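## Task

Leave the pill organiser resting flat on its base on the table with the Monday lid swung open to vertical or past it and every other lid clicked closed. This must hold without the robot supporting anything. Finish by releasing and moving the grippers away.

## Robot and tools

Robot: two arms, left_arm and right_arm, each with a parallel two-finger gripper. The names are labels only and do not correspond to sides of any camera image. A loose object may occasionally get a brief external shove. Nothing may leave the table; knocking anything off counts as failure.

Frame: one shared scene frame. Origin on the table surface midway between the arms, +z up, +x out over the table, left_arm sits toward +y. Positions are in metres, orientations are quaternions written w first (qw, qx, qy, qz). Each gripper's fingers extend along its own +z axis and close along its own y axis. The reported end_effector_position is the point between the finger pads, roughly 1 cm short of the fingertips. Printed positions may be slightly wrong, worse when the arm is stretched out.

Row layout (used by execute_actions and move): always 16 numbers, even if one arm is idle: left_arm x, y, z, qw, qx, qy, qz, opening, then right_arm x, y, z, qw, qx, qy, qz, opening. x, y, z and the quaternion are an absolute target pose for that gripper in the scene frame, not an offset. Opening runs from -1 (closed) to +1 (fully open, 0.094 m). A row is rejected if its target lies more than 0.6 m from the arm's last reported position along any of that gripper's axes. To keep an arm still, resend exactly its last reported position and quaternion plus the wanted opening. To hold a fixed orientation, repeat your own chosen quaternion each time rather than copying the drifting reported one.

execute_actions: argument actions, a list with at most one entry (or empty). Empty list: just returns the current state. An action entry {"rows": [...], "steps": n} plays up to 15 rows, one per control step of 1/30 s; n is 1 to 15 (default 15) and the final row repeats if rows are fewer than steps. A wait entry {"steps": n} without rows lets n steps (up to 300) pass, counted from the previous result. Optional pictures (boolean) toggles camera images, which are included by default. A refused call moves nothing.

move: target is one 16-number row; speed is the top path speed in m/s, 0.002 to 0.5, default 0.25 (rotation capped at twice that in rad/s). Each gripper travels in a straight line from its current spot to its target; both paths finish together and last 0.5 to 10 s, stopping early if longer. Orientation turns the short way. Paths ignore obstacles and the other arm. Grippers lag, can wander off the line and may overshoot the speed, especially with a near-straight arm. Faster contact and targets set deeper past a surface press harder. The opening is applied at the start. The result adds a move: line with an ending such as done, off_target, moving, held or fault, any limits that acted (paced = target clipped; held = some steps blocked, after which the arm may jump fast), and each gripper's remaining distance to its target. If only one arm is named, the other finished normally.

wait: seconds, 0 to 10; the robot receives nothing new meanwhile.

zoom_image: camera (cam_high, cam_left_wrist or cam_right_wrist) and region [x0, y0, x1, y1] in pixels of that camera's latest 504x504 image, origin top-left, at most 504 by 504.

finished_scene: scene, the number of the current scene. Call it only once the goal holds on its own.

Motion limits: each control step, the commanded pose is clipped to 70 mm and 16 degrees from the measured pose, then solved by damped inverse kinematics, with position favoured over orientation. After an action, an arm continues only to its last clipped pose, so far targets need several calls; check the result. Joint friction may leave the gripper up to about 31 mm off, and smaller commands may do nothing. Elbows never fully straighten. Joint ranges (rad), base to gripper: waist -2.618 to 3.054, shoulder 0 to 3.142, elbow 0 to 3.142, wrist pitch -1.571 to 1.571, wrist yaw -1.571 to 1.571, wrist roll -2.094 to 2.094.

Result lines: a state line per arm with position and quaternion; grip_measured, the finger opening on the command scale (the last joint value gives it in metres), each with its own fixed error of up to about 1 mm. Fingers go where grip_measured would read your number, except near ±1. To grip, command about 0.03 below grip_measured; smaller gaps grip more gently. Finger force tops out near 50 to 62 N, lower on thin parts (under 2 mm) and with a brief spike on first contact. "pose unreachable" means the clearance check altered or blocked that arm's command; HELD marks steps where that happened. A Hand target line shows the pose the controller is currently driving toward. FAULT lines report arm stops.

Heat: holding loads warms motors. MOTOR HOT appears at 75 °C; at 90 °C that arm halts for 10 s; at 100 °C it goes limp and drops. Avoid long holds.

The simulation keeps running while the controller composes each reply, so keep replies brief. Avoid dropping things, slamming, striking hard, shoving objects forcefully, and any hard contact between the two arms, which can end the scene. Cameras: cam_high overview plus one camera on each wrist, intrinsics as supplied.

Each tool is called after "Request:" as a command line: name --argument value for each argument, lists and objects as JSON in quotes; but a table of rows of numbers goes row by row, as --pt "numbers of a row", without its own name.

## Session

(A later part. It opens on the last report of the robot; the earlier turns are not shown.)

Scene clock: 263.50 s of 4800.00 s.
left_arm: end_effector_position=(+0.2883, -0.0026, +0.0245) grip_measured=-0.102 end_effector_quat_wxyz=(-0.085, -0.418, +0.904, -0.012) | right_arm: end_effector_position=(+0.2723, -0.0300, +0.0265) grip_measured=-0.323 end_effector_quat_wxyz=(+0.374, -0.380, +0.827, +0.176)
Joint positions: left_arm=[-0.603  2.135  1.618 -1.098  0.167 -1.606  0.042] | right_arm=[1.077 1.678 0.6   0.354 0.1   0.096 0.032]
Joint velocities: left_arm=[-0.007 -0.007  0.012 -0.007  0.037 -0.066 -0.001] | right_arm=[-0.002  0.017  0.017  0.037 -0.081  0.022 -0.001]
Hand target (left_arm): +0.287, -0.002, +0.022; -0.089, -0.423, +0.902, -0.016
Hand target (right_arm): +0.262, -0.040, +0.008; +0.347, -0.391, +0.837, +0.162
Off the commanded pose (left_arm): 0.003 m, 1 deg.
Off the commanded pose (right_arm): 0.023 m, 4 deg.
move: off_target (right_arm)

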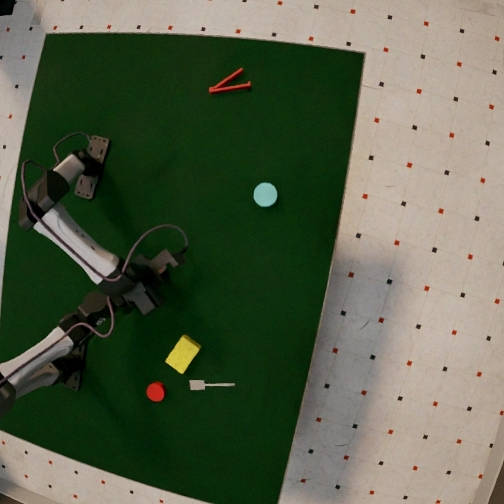

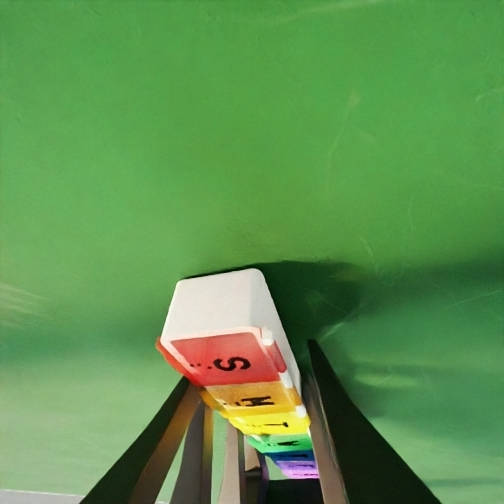

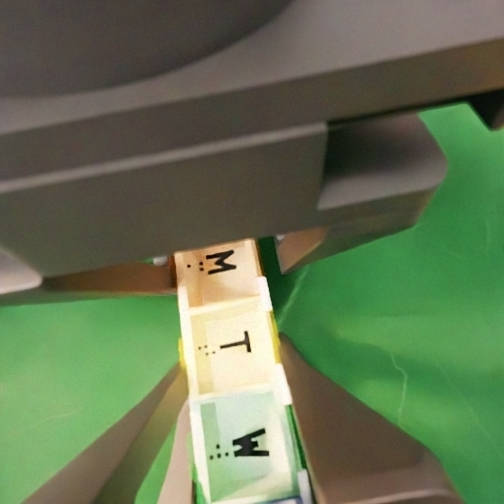

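Request:
move --target '[0.286,-0.004,0.016,-0.042,-0.412,0.902,-0.116,-0.1,0.262,-0.040,0.008,0.347,-0.391,0.837,0.162,-0.36]' --speed 0.02

Request:
move --target '[0.286,-0.004,0.016,-0.042,-0.412,0.902,-0.116,-0.30,0.262,-0.040,0.008,0.347,-0.391,0.837,0.162,-0.36]' --speed 0.02

Scene clock: 307.60 s of 4800.00 s.
left_arm: end_effector_position=(+0.2893, -0.0036, +0.0175) grip_measured=-0.102 end_effector_quat_wxyz=(-0.044, -0.412, +0.903, -0.113) | right_arm: end_effector_position=(+0.2723, -0.0300, +0.0265) grip_measured=-0.323 end_effector_quat_wxyz=(+0.374, -0.380, +0.827, +0.176)
Joint positions: left_arm=[-0.603  1.962  1.313 -0.746  0.168 -1.614  0.042] | right_arm=[1.077 1.678 0.6   0.354 0.1   0.096 0.032]
Joint velocities: left_arm=[ 0.002  0.017  0.002 -0.007  0.037  0.022 -0.   ] | right_arm=[-0.002 -0.012  0.002  0.007  0.007 -0.066  0.   ]
Hand target (left_arm): +0.286, -0.004, +0.015; -0.042, -0.411, +0.903, -0.115
Hand target (right_arm): +0.262, -0.040, +0.008; +0.347, -0.391, +0.837, +0.162
Off the commanded pose (left_arm): 0.004 m, 0 deg.
Off the commanded pose (right_arm): 0.023 m, 4 deg.
After step 90, 35.23 s passed at rest.
move: off_target (right_arm)

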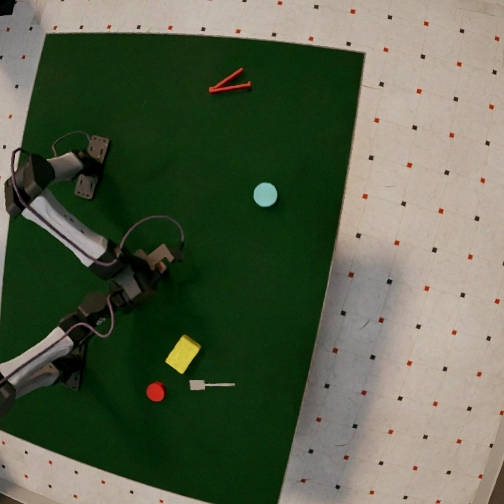

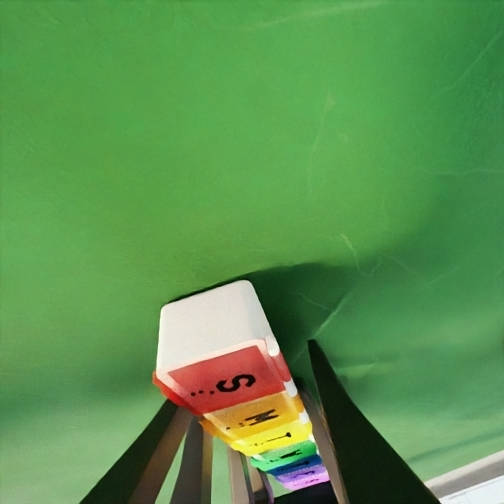

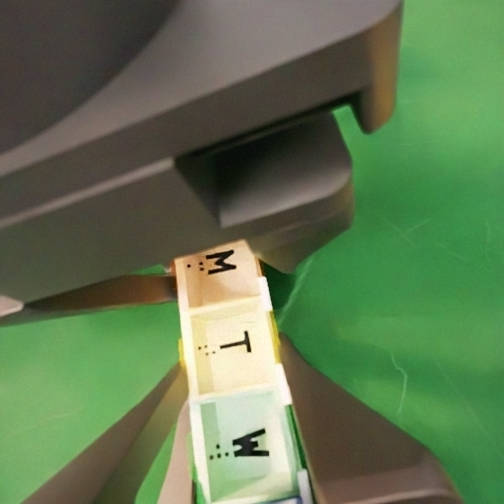

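Scene clock: 309.50 s of 4800.00 s.
left_arm: end_effector_position=(+0.2883, -0.0024, +0.0172) grip_measured=-0.286 end_effector_quat_wxyz=(-0.045, -0.413, +0.903, -0.109) | right_arm: end_effector_position=(+0.2732, -0.0306, +0.0267) grip_measured=-0.323 end_effector_quat_wxyz=(+0.376, -0.380, +0.827, +0.173)
Joint positions: left_arm=[-0.603  1.962  1.313 -0.752  0.167 -1.616  0.034] | right_arm=[1.076 1.678 0.6   0.355 0.106 0.094 0.032]
Joint velocities: left_arm=[ 0.002 -0.007 -0.012 -0.051  0.051  0.037 -0.001] | right_arm=[ 0.002 -0.022  0.002  0.022  0.051  0.037 -0.001]
Hand target (left_arm): +0.286, -0.004, +0.016; -0.042, -0.412, +0.903, -0.116
Hand target (right_arm): +0.262, -0.040, +0.008; +0.347, -0.391, +0.837, +0.162
Off the commanded pose (left_arm): 0.003 m, 1 deg.
Off the commanded pose (right_arm): 0.024 m, 4 deg.
move: off_target (right_arm)

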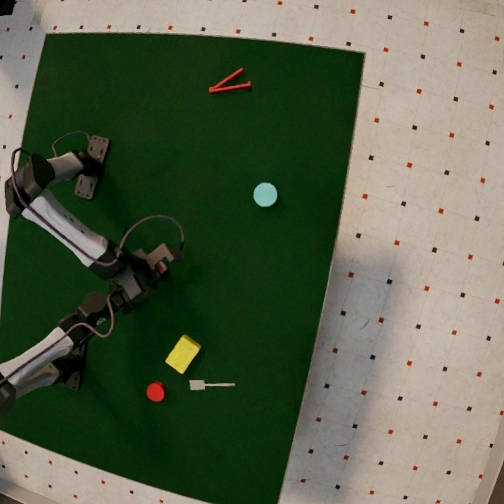

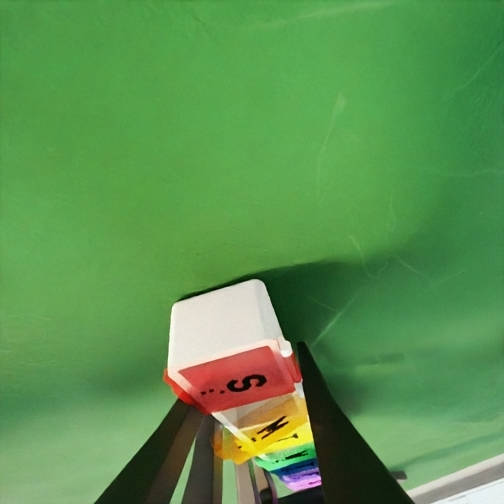

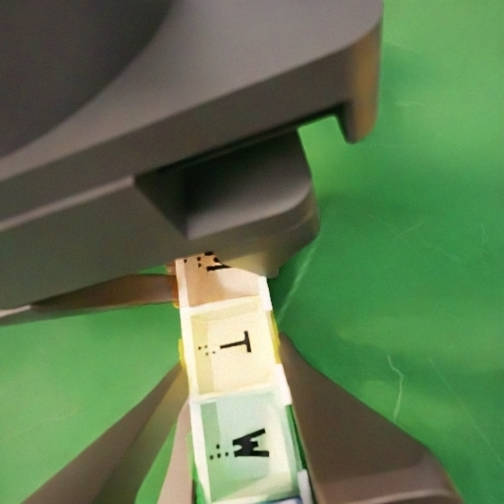

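Monday is ajar now. Lift slowly with light grip.

Request:
move --target '[0.287,-0.003,0.032,-0.089,-0.421,0.898,-0.016,-0.30,0.262,-0.040,0.008,0.347,-0.391,0.837,0.162,-0.36]' --speed 0.01

Scene clock: 324.30 s of 4800.00 s.
left_arm: end_effector_position=(+0.2896, +0.0027, +0.0279) grip_measured=-0.294 end_effector_quat_wxyz=(-0.069, -0.422, +0.904, -0.016) | right_arm: end_effector_position=(+0.2754, -0.0264, +0.0321) grip_measured=-0.323 end_effector_quat_wxyz=(+0.386, -0.374, +0.823, +0.183)
Joint positions: left_arm=[-0.603  2.101  1.583 -1.075  0.139 -1.616  0.033] | right_arm=[1.076 1.678 0.6   0.385 0.103 0.102 0.032]
Joint velocities: left_arm=[ 0.002 -0.002 -0.007  0.051 -0.081 -0.037  0.   ] | right_arm=[-0.002 -0.022 -0.007  0.022  0.037  0.007  0.   ]
Hand target (left_arm): +0.287, -0.003, +0.033; -0.088, -0.423, +0.901, -0.021
Hand target (right_arm): +0.263, -0.039, +0.009; +0.349, -0.391, +0.836, +0.162
Off the commanded pose (left_arm): 0.008 m, 2 deg.
Off the commanded pose (right_arm): 0.031 m, 6 deg.
After step 90, 1.60 s passed at rest.
move: off_target (right_arm; path cut at 10 s)

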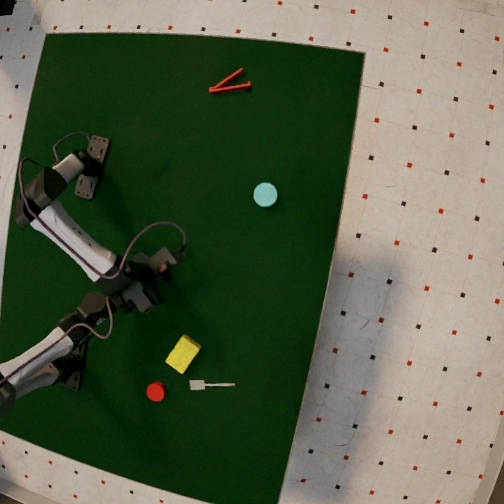

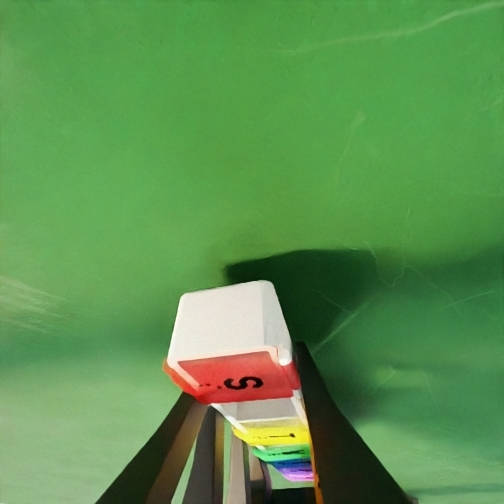

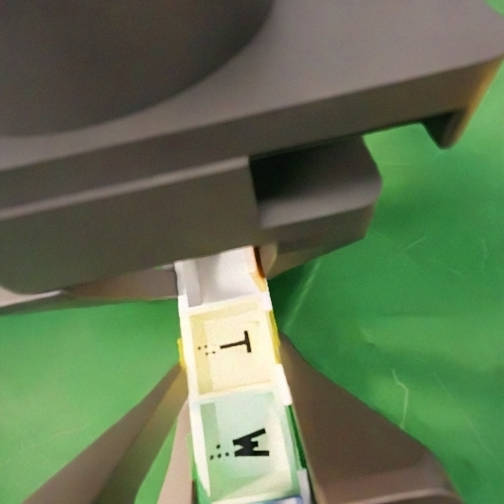

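Request:
move --target '[0.289,0.001,0.028,-0.089,-0.421,0.898,-0.016,0.3,0.268,-0.034,0.018,0.347,-0.391,0.837,0.162,-0.36]' --speed 0.02

Request:
move --target '[0.287,0.003,0.028,-0.089,-0.421,0.898,-0.016,1.0,0.268,-0.034,0.018,0.347,-0.391,0.837,0.162,-0.36]' --speed 0.02

Scene clock: 332.10 s of 4800.00 s.
left_arm: end_effector_position=(+0.2854, -0.0003, +0.0287) grip_measured=+0.298 end_effector_quat_wxyz=(-0.083, -0.420, +0.903, -0.020) | right_arm: end_effector_position=(+0.2728, -0.0305, +0.0259) grip_measured=-0.323 end_effector_quat_wxyz=(+0.369, -0.379, +0.831, +0.172)
Joint positions: left_arm=[-0.603  2.101  1.583 -1.08   0.169 -1.611  0.061] | right_arm=[1.076 1.678 0.613 0.326 0.103 0.102 0.032]
Joint velocities: left_arm=[-0.002  0.007 -0.002 -0.081  0.022  0.037  0.   ] | right_arm=[ 0.007 -0.017  0.002 -0.081  0.066 -0.007 -0.   ]
Hand target (left_arm): +0.289, +0.001, +0.028; -0.089, -0.423, +0.902, -0.017
Hand target (right_arm): +0.268, -0.034, +0.018; +0.348, -0.391, +0.837, +0.162
Off the commanded pose (left_arm): 0.004 m, 1 deg.
Off the commanded pose (right_arm): 0.010 m, 3 deg.
After step 90, 2.10 s passed at rest.
move: off_target (right_arm)

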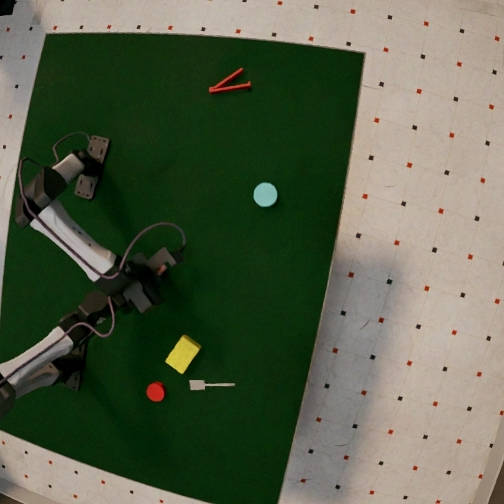

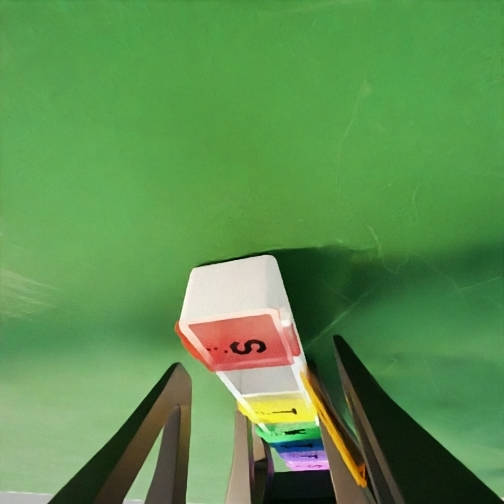

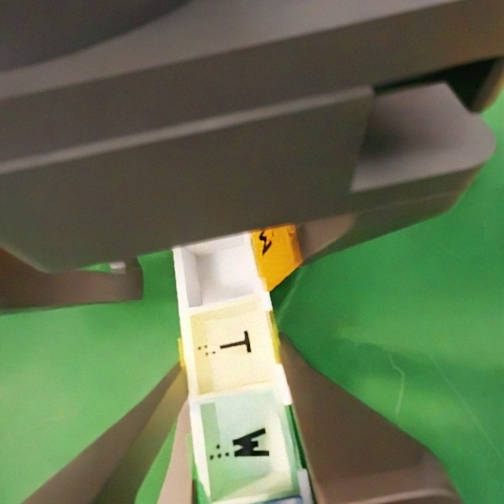

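Scene clock: 333.67 s of 4800.00 s.
left_arm: end_effector_position=(+0.2854, -0.0003, +0.0287) grip_measured=+1.000 end_effector_quat_wxyz=(-0.083, -0.420, +0.903, -0.020) | right_arm: end_effector_position=(+0.2729, -0.0304, +0.0260) grip_measured=-0.323 end_effector_quat_wxyz=(+0.369, -0.379, +0.831, +0.172)
Joint positions: left_arm=[-0.603  2.101  1.583 -1.08   0.169 -1.611  0.094] | right_arm=[1.076 1.678 0.613 0.327 0.103 0.102 0.032]
Joint velocities: left_arm=[-0.027  0.007 -0.002 -0.022 -0.022 -0.022  0.   ] | right_arm=[ 0.022 -0.007 -0.012  0.066 -0.022 -0.051 -0.001]
Hand target (left_arm): +0.287, +0.003, +0.028; -0.089, -0.423, +0.902, -0.016
Hand target (right_arm): +0.268, -0.034, +0.018; +0.348, -0.391, +0.837, +0.162
Off the commanded pose (left_arm): 0.004 m, 1 deg.
Off the commanded pose (right_arm): 0.010 m, 3 deg.
move: off_target (right_arm)

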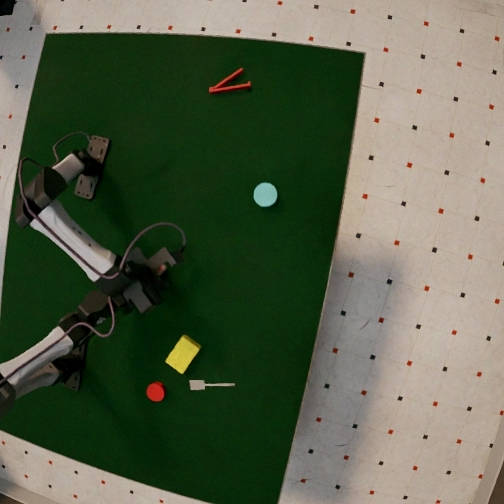

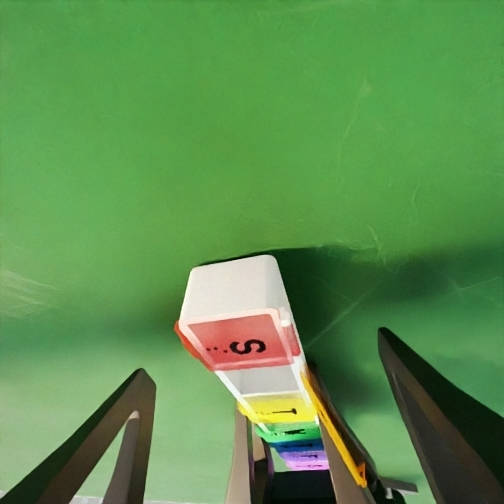

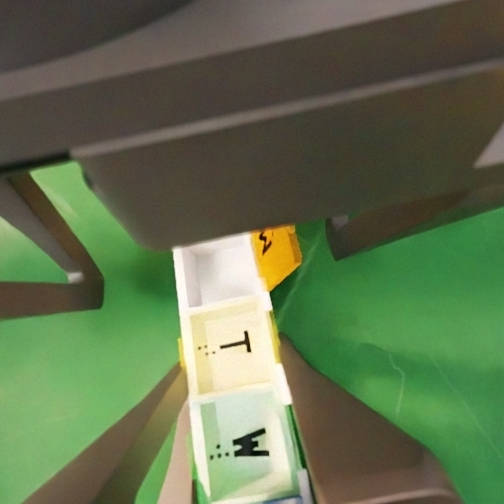

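Request:
move --target '[0.287,0.003,0.11,-0.089,-0.421,0.898,-0.016,1.0,0.268,-0.034,0.018,0.347,-0.391,0.837,0.162,-0.36]' --speed 0.08

Request:
move --target '[0.305,0.028,0.075,-0.079,-0.421,0.903,-0.037,-1.0,0.268,-0.034,0.018,0.347,-0.391,0.837,0.162,-0.36]' --speed 0.05

Scene clock: 346.30 s of 4800.00 s.
left_arm: end_effector_position=(+0.2855, +0.0006, +0.1005) grip_measured=+1.000 end_effector_quat_wxyz=(-0.088, -0.421, +0.903, -0.009) | right_arm: end_effector_position=(+0.2729, -0.0304, +0.0260) grip_measured=-0.323 end_effector_quat_wxyz=(+0.369, -0.379, +0.831, +0.172)
Joint positions: left_arm=[-0.601  2.081  1.839 -1.38   0.169 -1.611  0.094] | right_arm=[1.076 1.678 0.613 0.327 0.103 0.102 0.032]
Joint velocities: left_arm=[ 0.002 -0.007  0.007 -0.081  0.051 -0.081  0.   ] | right_arm=[-0.017  0.007 -0.012  0.037 -0.022 -0.051 -0.001]
Hand target (left_arm): +0.287, +0.003, +0.110; -0.089, -0.423, +0.902, -0.016
Hand target (right_arm): +0.268, -0.034, +0.018; +0.348, -0.391, +0.837, +0.162
Off the commanded pose (left_arm): 0.010 m, 1 deg.
Off the commanded pose (right_arm): 0.010 m, 3 deg.
After step 90, 8.07 s passed at rest.
move: off_target (right_arm)

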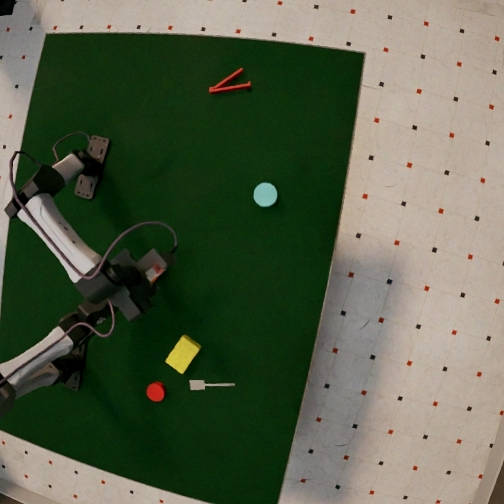

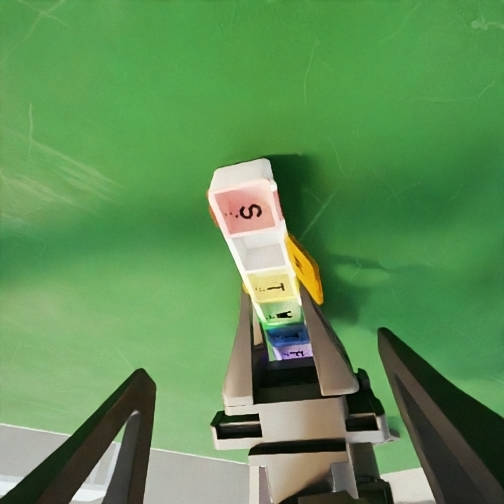

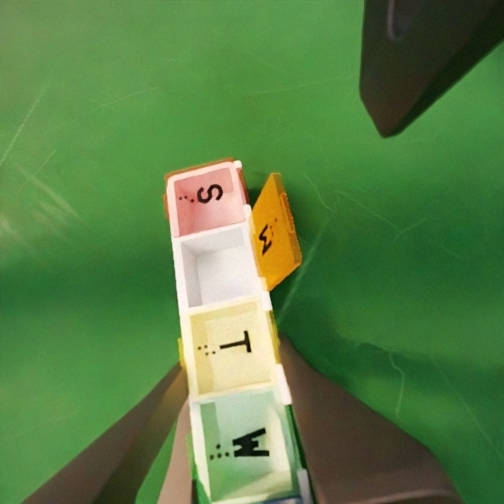

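Scene clock: 347.60 s of 4800.00 s.
left_arm: end_effector_position=(+0.3038, +0.0255, +0.0725) grip_measured=-0.995 end_effector_quat_wxyz=(-0.081, -0.421, +0.903, -0.028) | right_arm: end_effector_position=(+0.2729, -0.0304, +0.0260) grip_measured=-0.323 end_effector_quat_wxyz=(+0.369, -0.379, +0.831, +0.172)
Joint positions: left_arm=[-0.521  2.043  1.673 -1.224  0.169 -1.532  0.   ] | right_arm=[1.076 1.678 0.613 0.327 0.103 0.102 0.032]
Joint velocities: left_arm=[-0.027  0.012 -0.002  0.007  0.037  0.081 -0.   ] | right_arm=[-0.007  0.002 -0.002 -0.022  0.022 -0.022  0.001]
Hand target (left_arm): +0.304, +0.028, +0.075; -0.079, -0.421, +0.903, -0.037
Hand target (right_arm): +0.268, -0.034, +0.018; +0.348, -0.391, +0.837, +0.162
Off the commanded pose (left_arm): 0.004 m, 1 deg.
Off the commanded pose (right_arm): 0.010 m, 3 deg.
move: off_target (right_arm)

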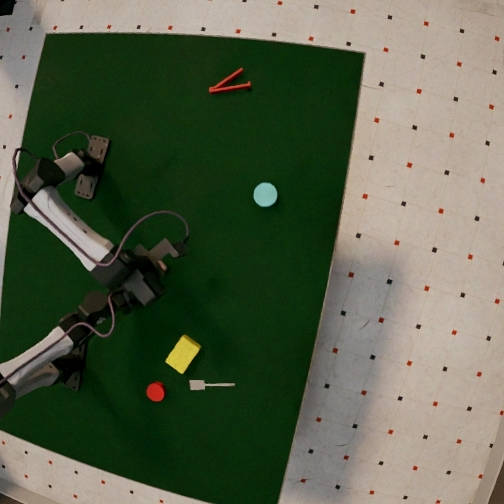

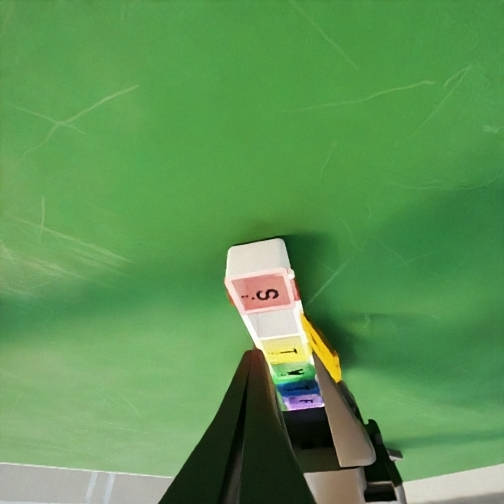

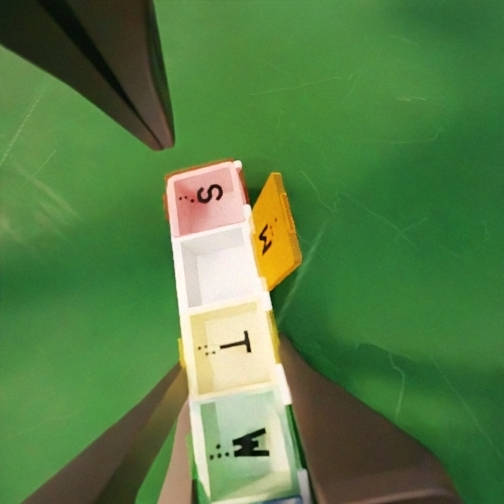

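Request:
move --target '[0.305,0.026,0.050,-0.079,-0.421,0.903,-0.037,-1.0,0.268,-0.034,0.018,0.347,-0.391,0.837,0.162,-0.36]' --speed 0.04

Scene clock: 363.47 s of 4800.00 s.
left_arm: end_effector_position=(+0.3061, +0.0237, +0.0559) grip_measured=-0.995 end_effector_quat_wxyz=(-0.075, -0.420, +0.904, -0.038) | right_arm: end_effector_position=(+0.2729, -0.0304, +0.0260) grip_measured=-0.323 end_effector_quat_wxyz=(+0.369, -0.379, +0.831, +0.172)
Joint positions: left_arm=[-0.521  2.043  1.606 -1.135  0.169 -1.532  0.   ] | right_arm=[1.076 1.678 0.613 0.327 0.103 0.102 0.032]
Joint velocities: left_arm=[ 0.002 -0.022 -0.002 -0.007 -0.022 -0.11  -0.001] | right_arm=[-0.007 -0.012  0.012  0.022 -0.007 -0.051  0.   ]
Hand target (left_arm): +0.305, +0.026, +0.050; -0.079, -0.421, +0.903, -0.037
Hand target (right_arm): +0.268, -0.034, +0.018; +0.348, -0.391, +0.837, +0.162
Off the commanded pose (left_arm): 0.006 m, 0 deg.
Off the commanded pose (right_arm): 0.010 m, 3 deg.
After step 90, 11.77 s passed at rest.
move: off_target (right_arm)

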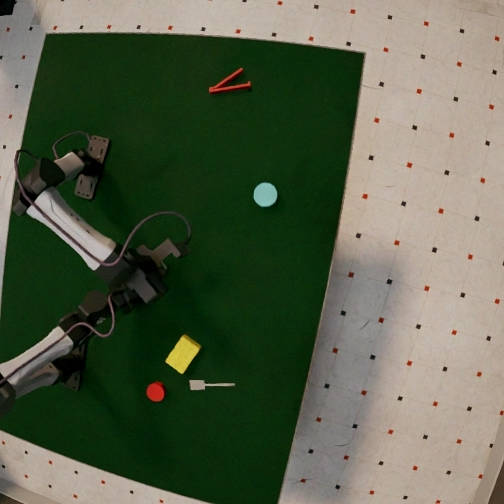

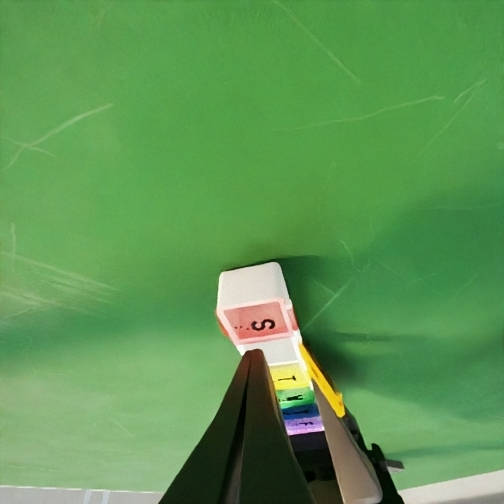

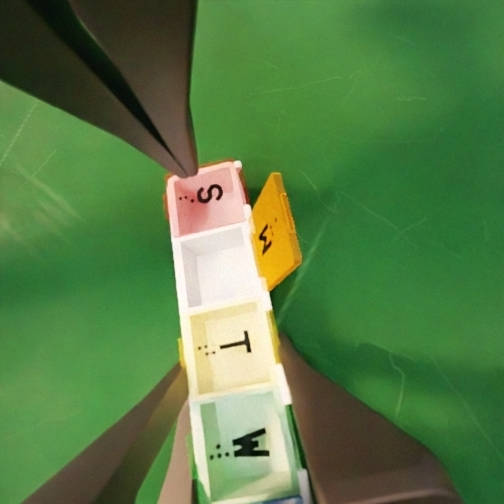

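Request:
move --target '[0.304,0.026,-0.005,-0.079,-0.421,0.903,-0.037,-1.0,0.268,-0.034,0.018,0.347,-0.391,0.837,0.162,-0.36]' --speed 0.03

Scene clock: 370.47 s of 4800.00 s.
left_arm: end_effector_position=(+0.3068, +0.0227, +0.0371) grip_measured=-0.995 end_effector_quat_wxyz=(-0.067, -0.418, +0.904, -0.057) | right_arm: end_effector_position=(+0.2727, -0.0305, +0.0259) grip_measured=-0.323 end_effector_quat_wxyz=(+0.367, -0.376, +0.833, +0.173)
Joint positions: left_arm=[-0.521  2.027  1.505 -1.008  0.171 -1.532  0.   ] | right_arm=[1.076 1.678 0.613 0.326 0.103 0.11  0.032]
Joint velocities: left_arm=[-0.017 -0.012 -0.012  0.081 -0.022 -0.037  0.   ] | right_arm=[ 0.007 -0.007  0.012  0.022 -0.037 -0.022  0.   ]
Hand target (left_arm): +0.301, +0.028, -0.002; -0.080, -0.421, +0.903, -0.036
Hand target (right_arm): +0.268, -0.034, +0.018; +0.348, -0.391, +0.837, +0.162
Off the commanded pose (left_arm): 0.042 m, 3 deg.
Off the commanded pose (right_arm): 0.010 m, 3 deg.
After step 90, 1.73 s passed at rest.
move: off_target (left_arm, right_arm)

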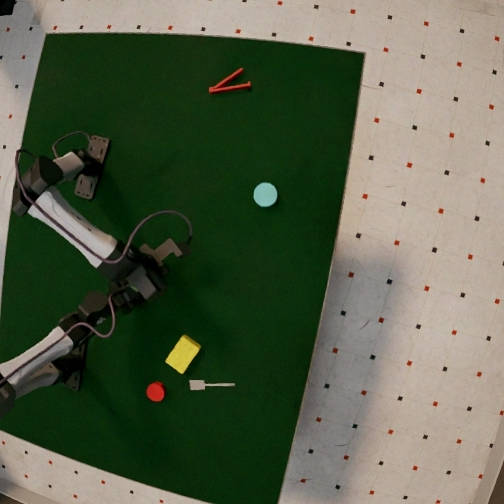

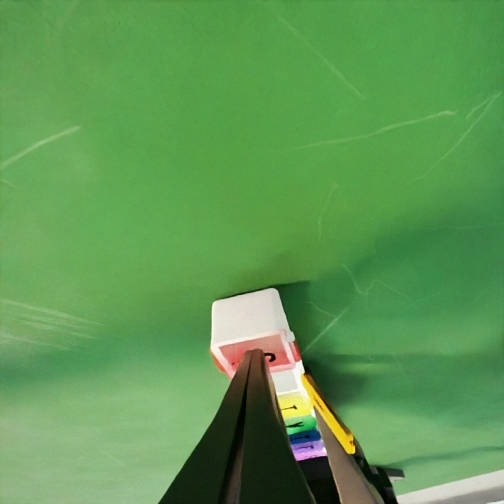

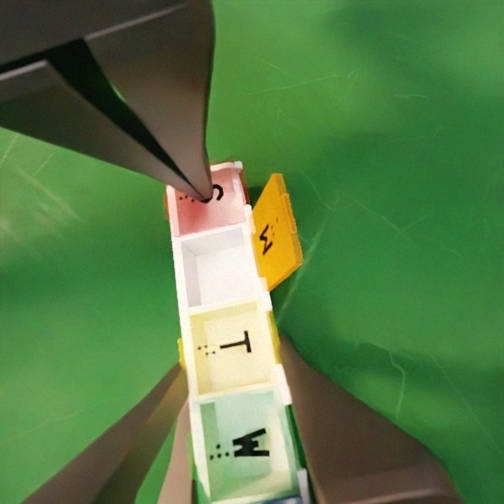

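Request:
move --target '[0.299,0.031,0.058,-0.079,-0.421,0.903,-0.037,-1.0,0.268,-0.034,0.018,0.347,-0.391,0.837,0.162,-0.36]' --speed 0.05

Request:
move --target '[0.297,0.032,-0.005,-0.079,-0.421,0.903,-0.037,-1.0,0.268,-0.034,0.018,0.347,-0.391,0.837,0.162,-0.36]' --speed 0.03

Scene clock: 378.70 s of 4800.00 s.
left_arm: end_effector_position=(+0.2970, +0.0302, +0.0490) grip_measured=-0.995 end_effector_quat_wxyz=(-0.080, -0.420, +0.903, -0.032) | right_arm: end_effector_position=(+0.2727, -0.0304, +0.0259) grip_measured=-0.323 end_effector_quat_wxyz=(+0.368, -0.377, +0.832, +0.173)
Joint positions: left_arm=[-0.521  2.022  1.547 -1.112  0.172 -1.532  0.   ] | right_arm=[1.076 1.678 0.613 0.326 0.102 0.107 0.032]
Joint velocities: left_arm=[-0.002  0.002  0.007 -0.022  0.007  0.037 -0.002] | right_arm=[ 0.002 -0.007 -0.002  0.007 -0.037  0.007  0.   ]
Hand target (left_arm): +0.299, +0.031, +0.058; -0.079, -0.421, +0.903, -0.037
Hand target (right_arm): +0.268, -0.034, +0.018; +0.348, -0.391, +0.837, +0.162
Off the commanded pose (left_arm): 0.009 m, 1 deg.
Off the commanded pose (right_arm): 0.010 m, 3 deg.
After step 90, 4.20 s passed at rest.
move: off_target (right_arm)

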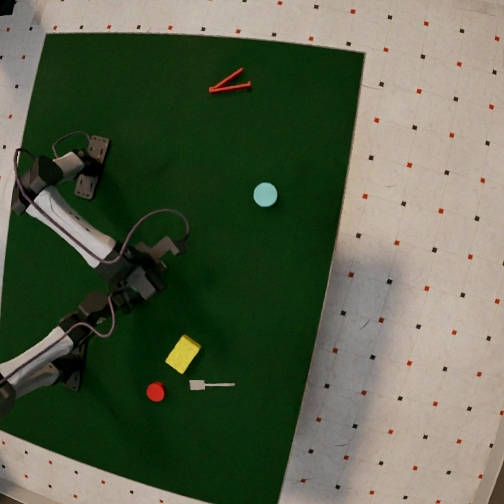

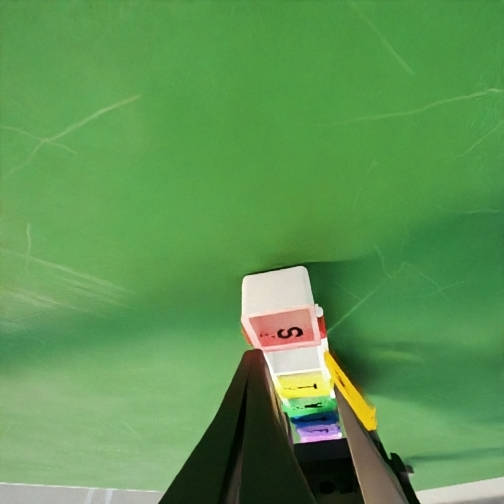

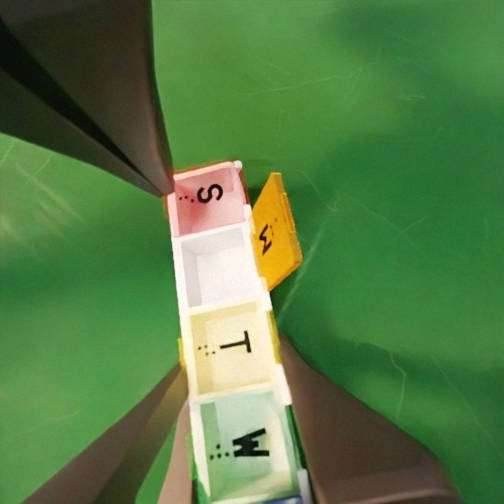

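Scene clock: 380.73 s of 4800.00 s.
left_arm: end_effector_position=(+0.2976, +0.0295, +0.0368) grip_measured=-0.995 end_effector_quat_wxyz=(-0.070, -0.418, +0.904, -0.053) | right_arm: end_effector_position=(+0.2727, -0.0304, +0.0259) grip_measured=-0.323 end_effector_quat_wxyz=(+0.368, -0.377, +0.832, +0.173)
Joint positions: left_arm=[-0.521  1.994  1.455 -1.     0.173 -1.532  0.   ] | right_arm=[1.076 1.678 0.613 0.326 0.102 0.107 0.032]
Joint velocities: left_arm=[-0.017 -0.022 -0.002  0.022 -0.022  0.037 -0.   ] | right_arm=[ 0.012 -0.002  0.002 -0.037 -0.051  0.022 -0.001]
Hand target (left_arm): +0.294, +0.034, -0.002; -0.080, -0.421, +0.903, -0.036
Hand target (right_arm): +0.268, -0.034, +0.018; +0.348, -0.391, +0.837, +0.162
Off the commanded pose (left_arm): 0.042 m, 2 deg.
Off the commanded pose (right_arm): 0.010 m, 3 deg.
move: off_target (left_arm, right_arm)

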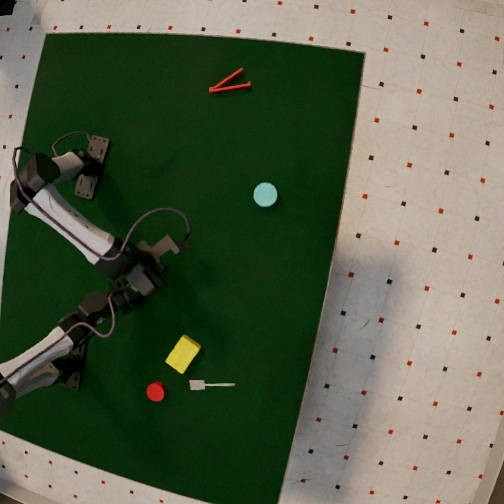

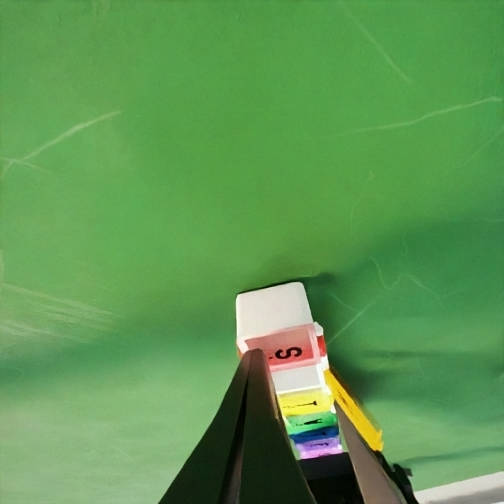

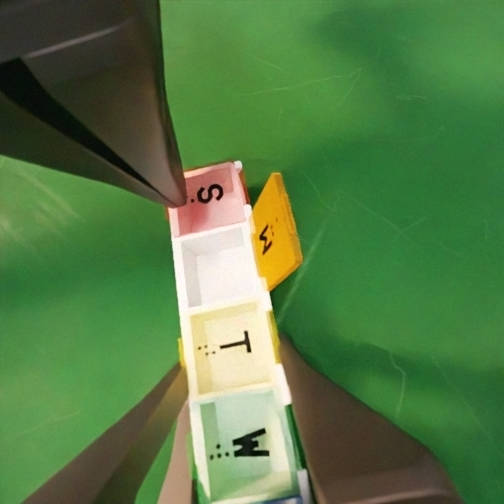

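Request:
move --target '[0.298,0.031,0.075,-0.079,-0.421,0.903,-0.037,-1.0,0.272,-0.031,0.026,0.360,-0.380,0.835,0.168,0.3]' --speed 0.05

Request:
move --target '[0.24,0.20,0.17,0,-0.1,0.995,0,-1.0,0.234,-0.076,0.085,0.360,-0.380,0.835,0.168,0.3]' --speed 0.15

Scene clock: 396.27 s of 4800.00 s.
left_arm: end_effector_position=(+0.2976, +0.0295, +0.0727) grip_measured=-0.995 end_effector_quat_wxyz=(-0.076, -0.420, +0.904, -0.041) | right_arm: end_effector_position=(+0.2725, -0.0307, +0.0255) grip_measured=+0.298 end_effector_quat_wxyz=(+0.367, -0.377, +0.833, +0.172)
Joint positions: left_arm=[-0.521  1.989  1.595 -1.174  0.173 -1.532  0.   ] | right_arm=[1.076 1.678 0.613 0.324 0.102 0.107 0.061]
Joint velocities: left_arm=[-0.022 -0.027 -0.012 -0.037  0.051 -0.007 -0.001] | right_arm=[-0.002 -0.022 -0.002  0.007 -0.007 -0.11  -0.001]
Hand target (left_arm): +0.298, +0.031, +0.075; -0.079, -0.421, +0.903, -0.037
Hand target (right_arm): +0.272, -0.031, +0.026; +0.360, -0.380, +0.835, +0.168
Off the commanded pose (left_arm): 0.003 m, 1 deg.
Off the commanded pose (right_arm): 0.001 m, 1 deg.
After step 90, 11.27 s passed at rest.
move: done

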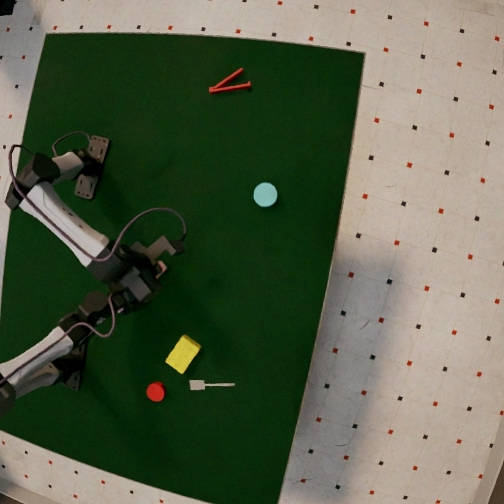

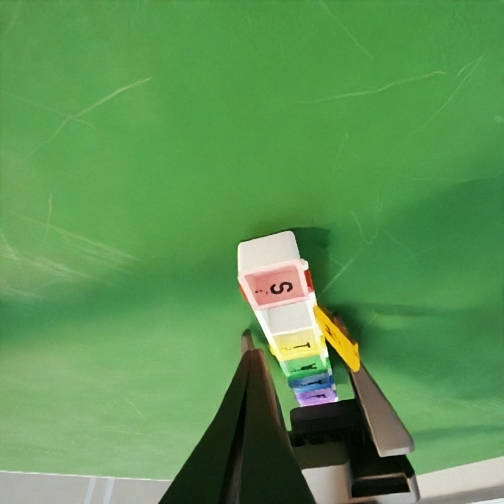

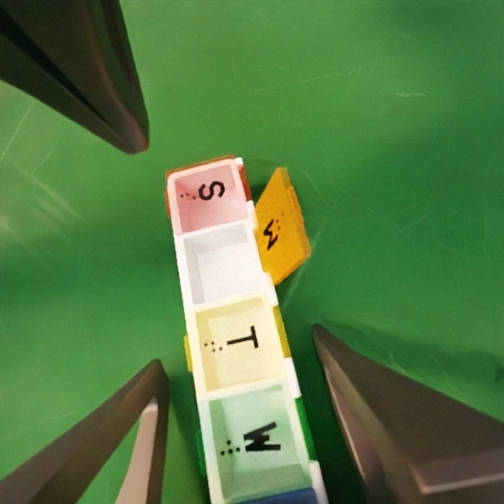

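Scene clock: 399.10 s of 4800.00 s.
left_arm: end_effector_position=(+0.2464, +0.1899, +0.1700) grip_measured=-0.995 end_effector_quat_wxyz=(+0.009, -0.099, +0.995, -0.012) | right_arm: end_effector_position=(+0.2371, -0.0728, +0.0883) grip_measured=+0.298 end_effector_quat_wxyz=(+0.364, -0.381, +0.833, +0.171)
Joint positions: left_arm=[-0.244  1.463  1.381 -1.463  0.013 -0.584  0.   ] | right_arm=[ 1.106  1.26   0.569 -0.059  0.121  0.123  0.061]
Joint velocities: left_arm=[-0.012 -0.027 -0.007  0.037  0.022  0.051 -0.001] | right_arm=[ 0.007  0.007  0.002  0.022  0.037  0.007 -0.   ]
Hand target (left_arm): +0.238, +0.197, +0.168; -0.001, -0.100, +0.995, -0.002
Hand target (right_arm): +0.233, -0.077, +0.085; +0.360, -0.380, +0.835, +0.168
Off the commanded pose (left_arm): 0.012 m, 2 deg.
Off the commanded pose (right_arm): 0.006 m, 1 deg.
move: off_target (left_arm)

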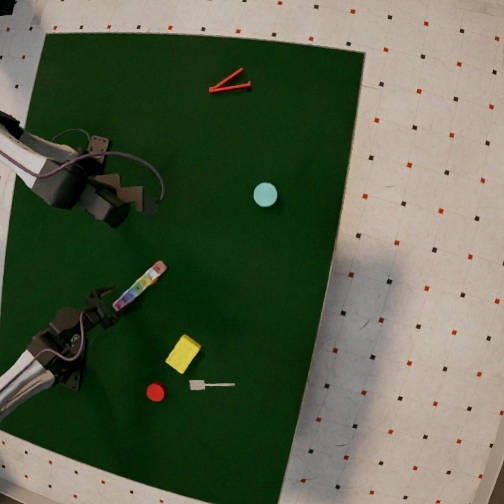

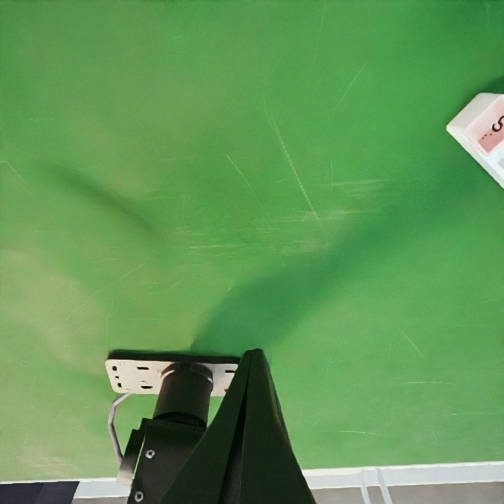

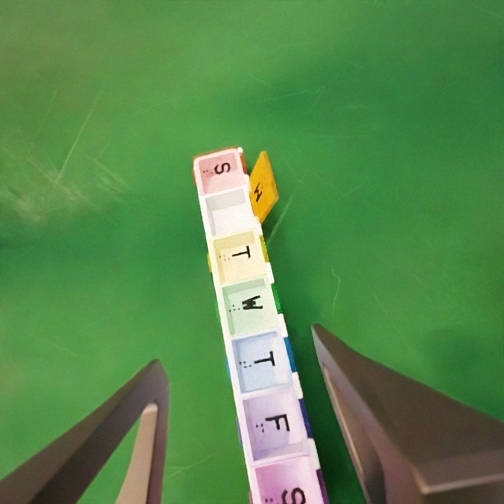

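Request:
move --target '[0.24,0.20,0.17,0,-0.1,0.995,0,-1.0,0.262,-0.034,0.075,0,0.342,0.940,0,-0.47]' --speed 0.1

Request:
move --target '[0.24,0.20,0.17,0,-0.1,0.995,0,-1.0,0.262,-0.034,0.046,0,0.342,0.940,0,-0.47]' --speed 0.04

Scene clock: 417.37 s of 4800.00 s.
left_arm: end_effector_position=(+0.2455, +0.1932, +0.1700) grip_measured=-0.995 end_effector_quat_wxyz=(+0.006, -0.098, +0.995, -0.008) | right_arm: end_effector_position=(+0.2610, -0.0339, +0.0672) grip_measured=-0.468 end_effector_quat_wxyz=(+0.012, +0.331, +0.944, -0.003)
Joint positions: left_arm=[-0.236  1.463  1.381 -1.472  0.008 -0.573  0.   ] | right_arm=[ 1.062  2.049  1.67  -1.191  0.025  1.664  0.025]
Joint velocities: left_arm=[-0.017 -0.022  0.017  0.007 -0.022  0.007 -0.001] | right_arm=[-0.017  0.012  0.002 -0.051  0.007 -0.022 -0.001]
Hand target (left_arm): +0.240, +0.200, +0.170; -0.000, -0.100, +0.995, -0.000
Hand target (right_arm): +0.263, -0.033, +0.070; +0.007, +0.341, +0.940, -0.002
Off the commanded pose (left_arm): 0.009 m, 1 deg.
Off the commanded pose (right_arm): 0.008 m, 2 deg.
After step 90, 6.27 s passed at rest.
move: done

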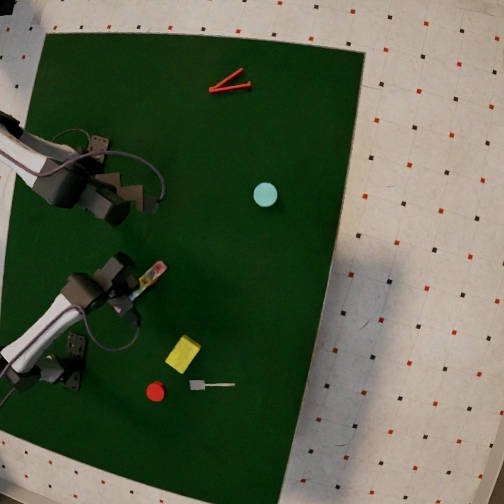

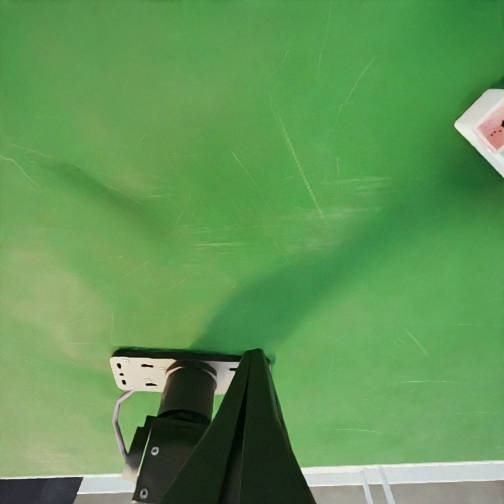

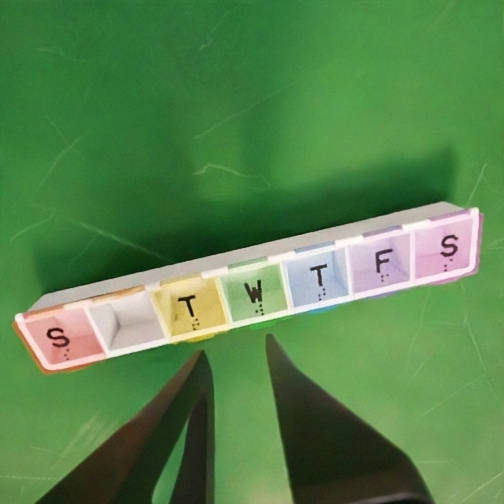

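Scene clock: 418.30 s of 4800.00 s.
left_arm: end_effector_position=(+0.2455, +0.1932, +0.1700) grip_measured=-0.995 end_effector_quat_wxyz=(+0.006, -0.098, +0.995, -0.008) | right_arm: end_effector_position=(+0.2609, -0.0329, +0.0510) grip_measured=-0.468 end_effector_quat_wxyz=(+0.005, +0.333, +0.943, -0.002)
Joint positions: left_arm=[-0.236  1.463  1.381 -1.472  0.008 -0.573  0.   ] | right_arm=[ 1.058  2.065  1.629 -1.136  0.011  1.664  0.025]
Joint velocities: left_arm=[-0.012  0.002  0.002 -0.051  0.081 -0.051 -0.   ] | right_arm=[ 0.002 -0.002 -0.012  0.007 -0.051 -0.066 -0.001]
Hand target (left_arm): +0.240, +0.200, +0.170; -0.000, -0.100, +0.995, -0.000
Hand target (right_arm): +0.262, -0.034, +0.046; +0.000, +0.342, +0.940, -0.001
Off the commanded pose (left_arm): 0.009 m, 1 deg.
Off the commanded pose (right_arm): 0.005 m, 1 deg.
move: done

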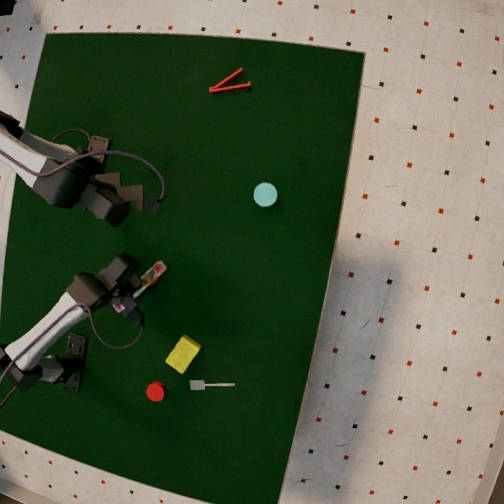

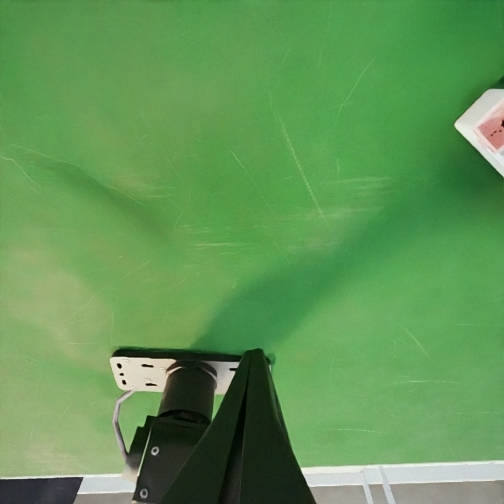

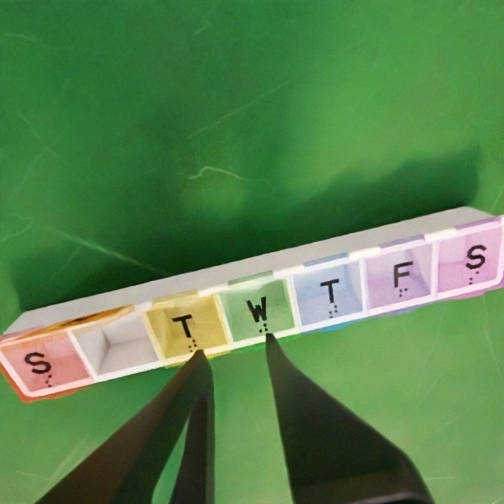

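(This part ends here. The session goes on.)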